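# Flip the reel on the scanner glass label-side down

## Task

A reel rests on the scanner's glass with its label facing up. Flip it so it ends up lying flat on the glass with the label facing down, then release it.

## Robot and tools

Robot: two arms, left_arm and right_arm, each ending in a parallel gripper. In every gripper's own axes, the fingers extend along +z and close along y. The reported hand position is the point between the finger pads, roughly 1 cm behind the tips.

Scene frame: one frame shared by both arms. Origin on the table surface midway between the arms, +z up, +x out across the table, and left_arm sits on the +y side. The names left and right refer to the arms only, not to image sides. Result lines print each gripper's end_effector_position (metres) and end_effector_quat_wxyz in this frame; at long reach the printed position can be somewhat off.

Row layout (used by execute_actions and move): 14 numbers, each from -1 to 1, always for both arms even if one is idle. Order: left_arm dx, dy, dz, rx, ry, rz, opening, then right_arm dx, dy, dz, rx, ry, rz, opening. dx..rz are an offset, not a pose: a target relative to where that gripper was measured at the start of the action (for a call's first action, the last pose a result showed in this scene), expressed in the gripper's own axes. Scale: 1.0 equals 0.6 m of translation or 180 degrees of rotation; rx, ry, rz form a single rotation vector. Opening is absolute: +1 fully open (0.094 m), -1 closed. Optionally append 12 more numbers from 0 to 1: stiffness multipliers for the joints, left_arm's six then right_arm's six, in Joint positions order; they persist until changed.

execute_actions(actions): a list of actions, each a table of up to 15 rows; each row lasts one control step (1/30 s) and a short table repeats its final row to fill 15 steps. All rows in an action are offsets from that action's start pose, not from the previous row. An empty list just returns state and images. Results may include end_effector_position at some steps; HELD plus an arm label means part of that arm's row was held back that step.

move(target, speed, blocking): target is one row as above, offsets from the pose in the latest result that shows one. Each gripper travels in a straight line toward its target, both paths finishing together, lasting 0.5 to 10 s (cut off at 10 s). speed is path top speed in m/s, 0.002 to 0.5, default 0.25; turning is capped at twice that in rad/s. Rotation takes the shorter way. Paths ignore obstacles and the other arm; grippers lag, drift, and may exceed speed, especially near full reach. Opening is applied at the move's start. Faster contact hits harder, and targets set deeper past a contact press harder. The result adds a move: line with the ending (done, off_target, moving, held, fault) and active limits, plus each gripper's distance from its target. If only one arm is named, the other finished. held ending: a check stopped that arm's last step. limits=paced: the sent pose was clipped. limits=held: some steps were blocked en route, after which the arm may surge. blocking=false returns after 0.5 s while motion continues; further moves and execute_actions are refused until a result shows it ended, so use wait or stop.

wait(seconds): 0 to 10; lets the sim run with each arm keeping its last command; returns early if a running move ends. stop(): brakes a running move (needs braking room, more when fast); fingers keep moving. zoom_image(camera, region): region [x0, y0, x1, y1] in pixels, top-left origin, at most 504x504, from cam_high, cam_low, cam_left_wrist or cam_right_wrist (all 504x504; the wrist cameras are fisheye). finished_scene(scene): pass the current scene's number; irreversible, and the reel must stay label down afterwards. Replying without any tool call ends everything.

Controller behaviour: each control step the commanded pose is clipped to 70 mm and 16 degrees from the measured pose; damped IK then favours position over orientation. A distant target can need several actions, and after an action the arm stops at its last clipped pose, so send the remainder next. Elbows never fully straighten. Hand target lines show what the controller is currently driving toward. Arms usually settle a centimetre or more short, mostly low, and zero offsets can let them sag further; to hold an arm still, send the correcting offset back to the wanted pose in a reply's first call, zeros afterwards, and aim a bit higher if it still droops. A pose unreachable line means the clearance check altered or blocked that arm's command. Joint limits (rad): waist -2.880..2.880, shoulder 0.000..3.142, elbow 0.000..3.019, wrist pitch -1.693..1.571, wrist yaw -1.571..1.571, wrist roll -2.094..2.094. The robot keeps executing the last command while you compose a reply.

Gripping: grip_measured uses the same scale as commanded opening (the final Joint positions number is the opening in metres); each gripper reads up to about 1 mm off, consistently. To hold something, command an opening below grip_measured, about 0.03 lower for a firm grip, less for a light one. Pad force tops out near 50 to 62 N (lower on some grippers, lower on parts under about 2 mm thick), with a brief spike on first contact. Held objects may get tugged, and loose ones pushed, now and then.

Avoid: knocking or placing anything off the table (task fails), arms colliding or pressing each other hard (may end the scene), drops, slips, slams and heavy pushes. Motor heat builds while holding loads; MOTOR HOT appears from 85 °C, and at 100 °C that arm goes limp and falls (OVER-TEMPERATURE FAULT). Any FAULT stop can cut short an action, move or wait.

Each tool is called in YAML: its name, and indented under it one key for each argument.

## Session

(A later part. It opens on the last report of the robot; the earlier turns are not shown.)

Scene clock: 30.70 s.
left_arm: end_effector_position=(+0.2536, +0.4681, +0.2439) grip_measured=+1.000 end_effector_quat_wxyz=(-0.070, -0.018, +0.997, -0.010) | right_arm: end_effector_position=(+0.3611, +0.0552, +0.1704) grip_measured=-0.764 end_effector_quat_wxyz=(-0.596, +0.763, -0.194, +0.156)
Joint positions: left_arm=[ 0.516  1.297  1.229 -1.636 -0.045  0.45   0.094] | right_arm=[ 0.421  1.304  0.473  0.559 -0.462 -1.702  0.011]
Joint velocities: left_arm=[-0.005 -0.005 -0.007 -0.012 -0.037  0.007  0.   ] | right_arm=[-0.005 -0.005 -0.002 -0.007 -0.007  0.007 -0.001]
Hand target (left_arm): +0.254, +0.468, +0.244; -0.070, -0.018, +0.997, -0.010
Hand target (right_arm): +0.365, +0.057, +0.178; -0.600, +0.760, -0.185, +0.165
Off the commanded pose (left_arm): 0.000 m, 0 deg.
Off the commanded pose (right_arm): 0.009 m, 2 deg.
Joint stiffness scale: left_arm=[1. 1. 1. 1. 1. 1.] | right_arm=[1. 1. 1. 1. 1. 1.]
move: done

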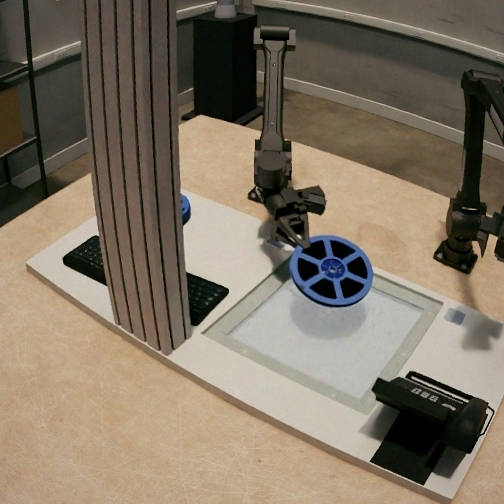

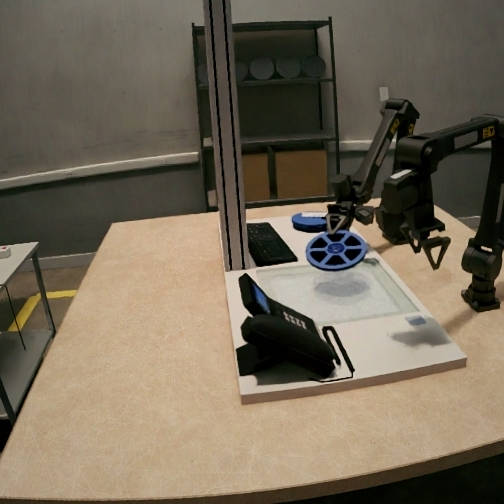

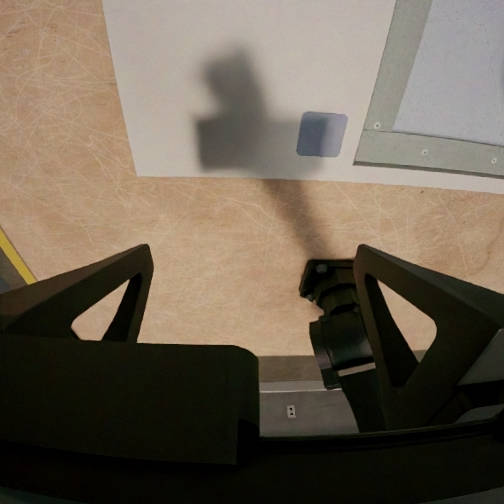

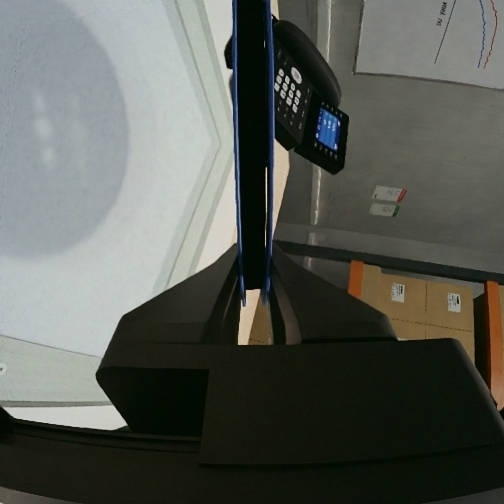

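move:
  target: [0,0,0,0,0,0,1,0.02,0.11,0.1,0,0,0,-0.85]
  speed: 0.06

move:
  target: [0,0,0,0,0,0,1,0,0.02,0,0,0,0,-0.45]
  speed: 0.03

move:
  target: [0,0,0,0,0,0,1,0,0.02,-0.11,0,0,0,-0.45]
  speed: 0.05

move:
  target: [0,0,0,0,0,0,1,0,-0.15,-0.05,0,0,0,-0.45]

Scene clock: 33.73 s.
left_arm: end_effector_position=(+0.2536, +0.4681, +0.2439) grip_measured=+1.000 end_effector_quat_wxyz=(-0.070, -0.018, +0.997, -0.010) | right_arm: end_effector_position=(+0.3869, +0.0759, +0.0892) grip_measured=-0.766 end_effector_quat_wxyz=(-0.592, +0.766, -0.195, +0.156)
Joint positions: left_arm=[ 0.516  1.297  1.229 -1.636 -0.045  0.45   0.094] | right_arm=[ 0.43   1.658  0.508  0.867 -0.449 -1.705  0.011]
Joint velocities: left_arm=[-0.005  0.005 -0.002 -0.017  0.007 -0.051  0.   ] | right_arm=[-0.005 -0.005 -0.007  0.007  0.022  0.007  0.   ]
Hand target (left_arm): +0.254, +0.468, +0.244; -0.070, -0.018, +0.997, -0.010
Hand target (right_arm): +0.391, +0.085, +0.092; -0.596, +0.763, -0.194, +0.156
Off the commanded pose (left_arm): 0.000 m, 0 deg.
Off the commanded pose (right_arm): 0.012 m, 1 deg.
Joint stiffness scale: left_arm=[1. 1. 1. 1. 1. 1.] | right_arm=[1. 1. 1. 1. 1. 1.]
move: off_target (right_arm)

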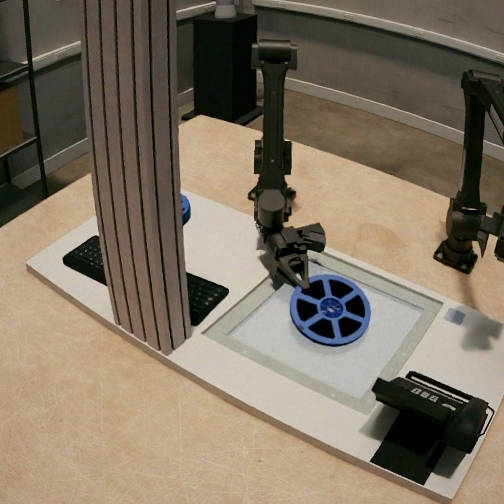

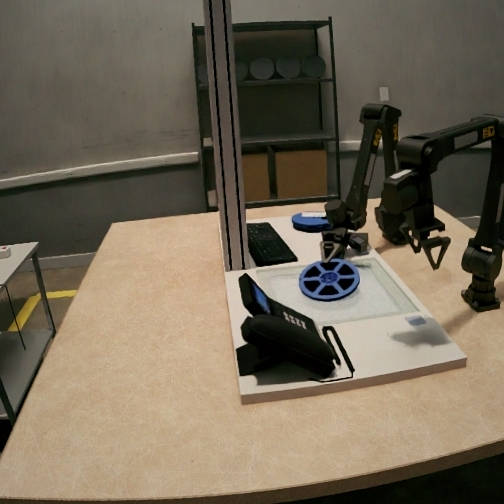

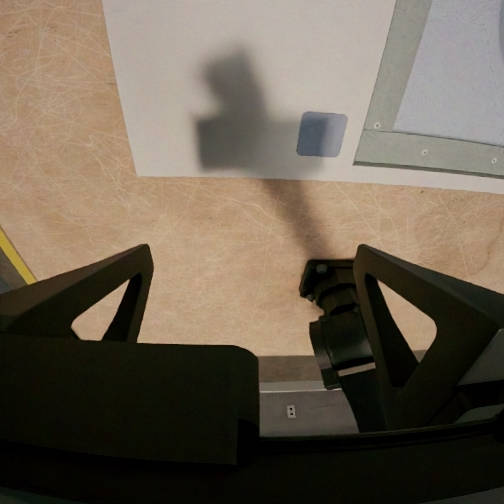

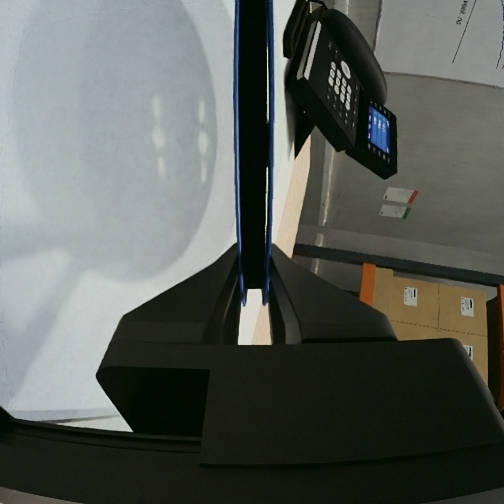

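Scene clock: 34.47 s.
left_arm: end_effector_position=(+0.2536, +0.4681, +0.2439) grip_measured=+1.000 end_effector_quat_wxyz=(-0.070, -0.018, +0.997, -0.010) | right_arm: end_effector_position=(+0.3828, +0.0732, +0.0729) grip_measured=-0.452 end_effector_quat_wxyz=(-0.585, +0.772, -0.200, +0.150)
Joint positions: left_arm=[ 0.516  1.297  1.229 -1.636 -0.045  0.45   0.094] | right_arm=[ 0.43   1.696  0.497  0.893 -0.449 -1.705  0.026]
Joint velocities: left_arm=[-0.005  0.005 -0.012  0.007  0.007 -0.022  0.   ] | right_arm=[-0.005 -0.015 -0.012  0.012 -0.081  0.022 -0.001]
Hand target (left_arm): +0.254, +0.468, +0.244; -0.070, -0.018, +0.997, -0.010
Hand target (right_arm): +0.385, +0.073, +0.078; -0.591, +0.767, -0.195, +0.156
Off the commanded pose (left_arm): 0.000 m, 0 deg.
Off the commanded pose (right_arm): 0.005 m, 1 deg.
Joint stiffness scale: left_arm=[1. 1. 1. 1. 1. 1.] | right_arm=[1. 1. 1. 1. 1. 1.]
move: done

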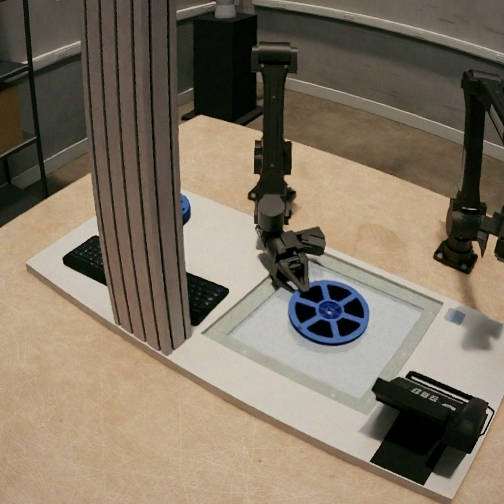

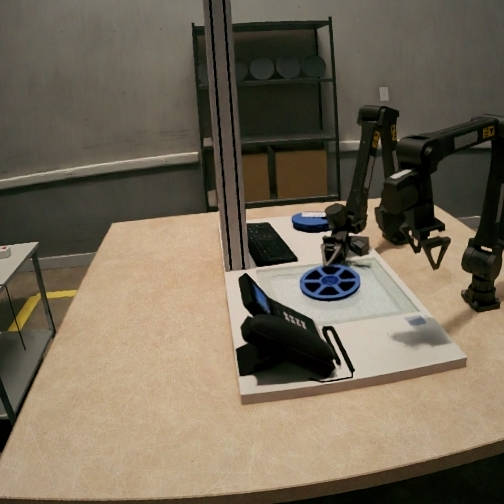

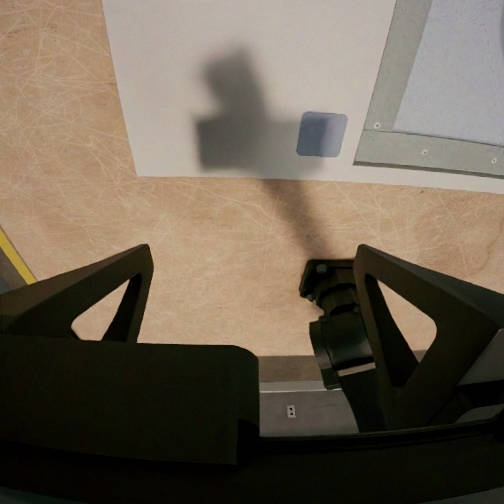

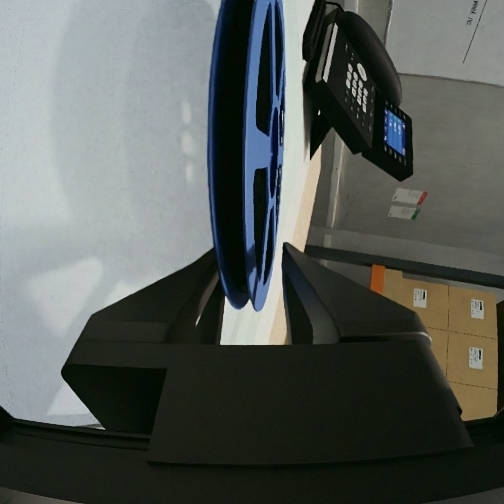

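Scene clock: 36.10 s.
left_arm: end_effector_position=(+0.2536, +0.4681, +0.2439) grip_measured=+1.000 end_effector_quat_wxyz=(-0.070, -0.018, +0.997, -0.010) | right_arm: end_effector_position=(+0.3464, +0.0175, +0.0709) grip_measured=-0.452 end_effector_quat_wxyz=(-0.579, +0.777, -0.208, +0.137)
Joint positions: left_arm=[ 0.516  1.297  1.229 -1.636 -0.045  0.45   0.094] | right_arm=[ 0.338  1.584  0.341  0.894 -0.543 -1.728  0.026]
Joint velocities: left_arm=[-0.015 -0.005 -0.007 -0.012 -0.051  0.007  0.   ] | right_arm=[-0.005 -0.015 -0.002 -0.002 -0.051 -0.022 -0.   ]
Hand target (left_arm): +0.254, +0.468, +0.244; -0.070, -0.018, +0.997, -0.010
Hand target (right_arm): +0.351, +0.015, +0.080; -0.584, +0.772, -0.200, +0.151
Off the commanded pose (left_arm): 0.000 m, 0 deg.
Off the commanded pose (right_arm): 0.010 m, 2 deg.
Joint stiffness scale: left_arm=[1. 1. 1. 1. 1. 1.] | right_arm=[1. 1. 1. 1. 1. 1.]
move: done

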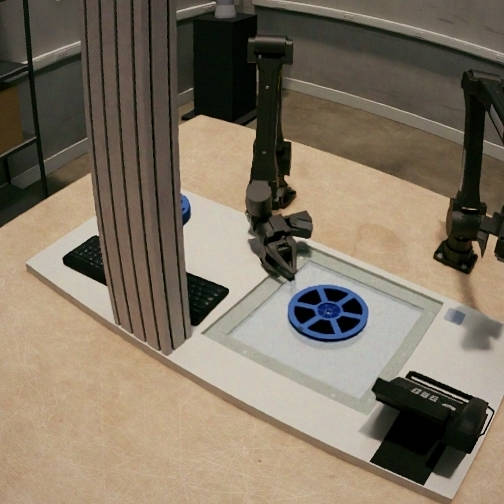

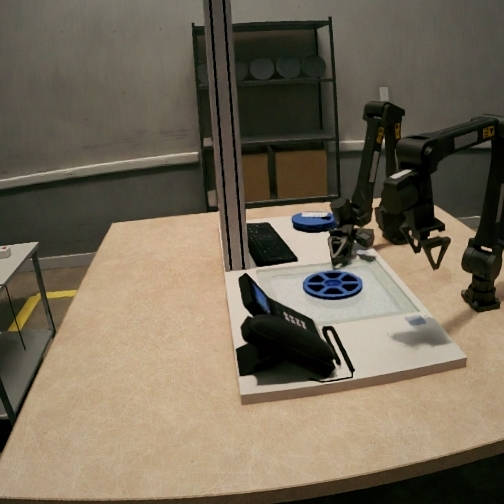

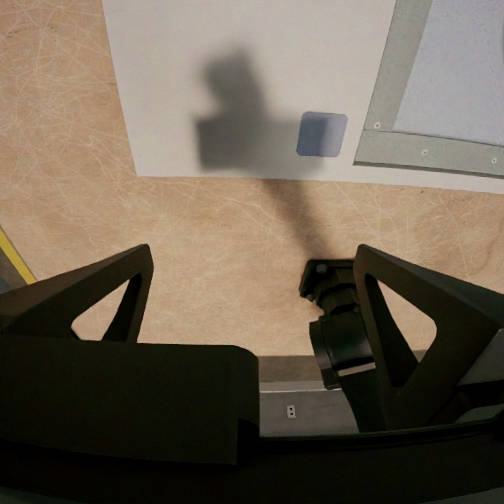

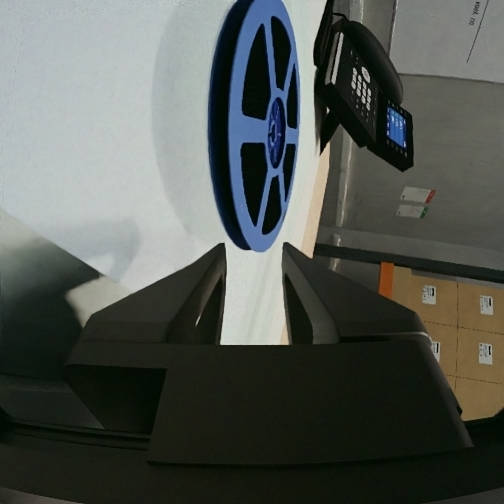

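Scene clock: 37.07 s.
left_arm: end_effector_position=(+0.2536, +0.4681, +0.2439) grip_measured=+1.000 end_effector_quat_wxyz=(-0.070, -0.018, +0.997, -0.010) | right_arm: end_effector_position=(+0.3344, +0.0119, +0.1513) grip_measured=-0.452 end_effector_quat_wxyz=(-0.572, +0.782, -0.212, +0.127)
Joint positions: left_arm=[ 0.516  1.297  1.229 -1.636 -0.045  0.45   0.094] | right_arm=[ 0.338  1.182  0.382  0.423 -0.549 -1.728  0.026]
Joint velocities: left_arm=[-0.005 -0.015  0.022 -0.032  0.022 -0.007  0.   ] | right_arm=[ 0.005 -0.015 -0.007 -0.012 -0.022  0.022  0.   ]
Hand target (left_arm): +0.254, +0.468, +0.244; -0.070, -0.018, +0.997, -0.010
Hand target (right_arm): +0.348, +0.015, +0.165; -0.578, +0.777, -0.208, +0.138
Off the commanded pose (left_arm): 0.000 m, 0 deg.
Off the commanded pose (right_arm): 0.020 m, 2 deg.
Joint stiffness scale: left_arm=[1. 1. 1. 1. 1. 1.] | right_arm=[1. 1. 1. 1. 1. 1.]
move: off_target (right_arm)

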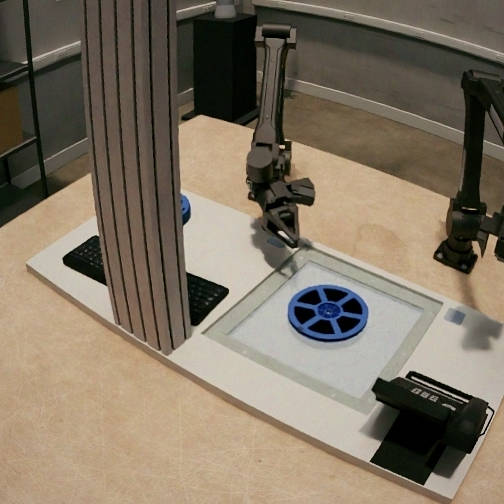

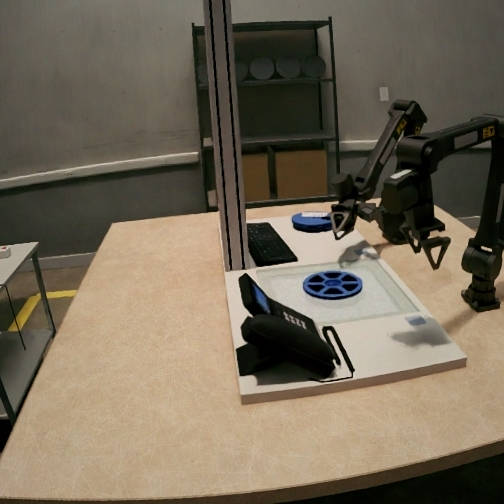

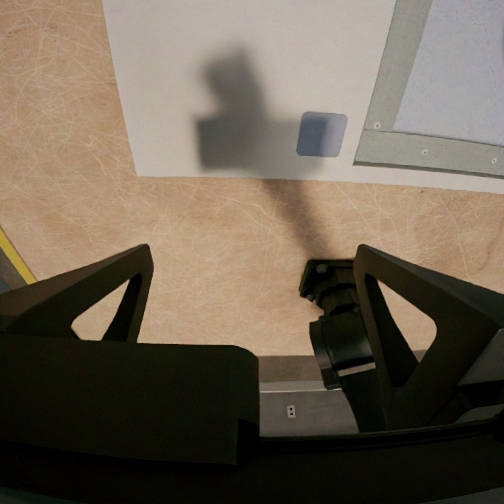

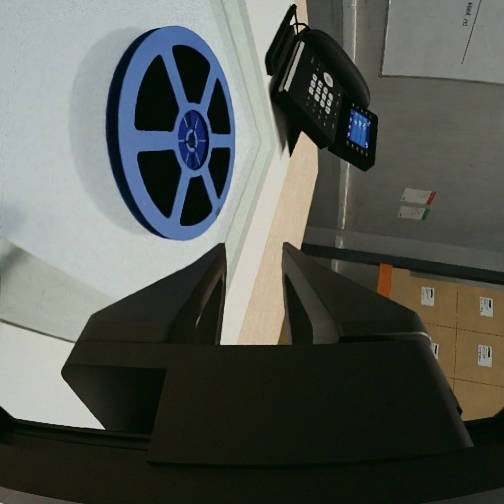

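finished_scene:
  scene: 2

The scene is finished: the task was done.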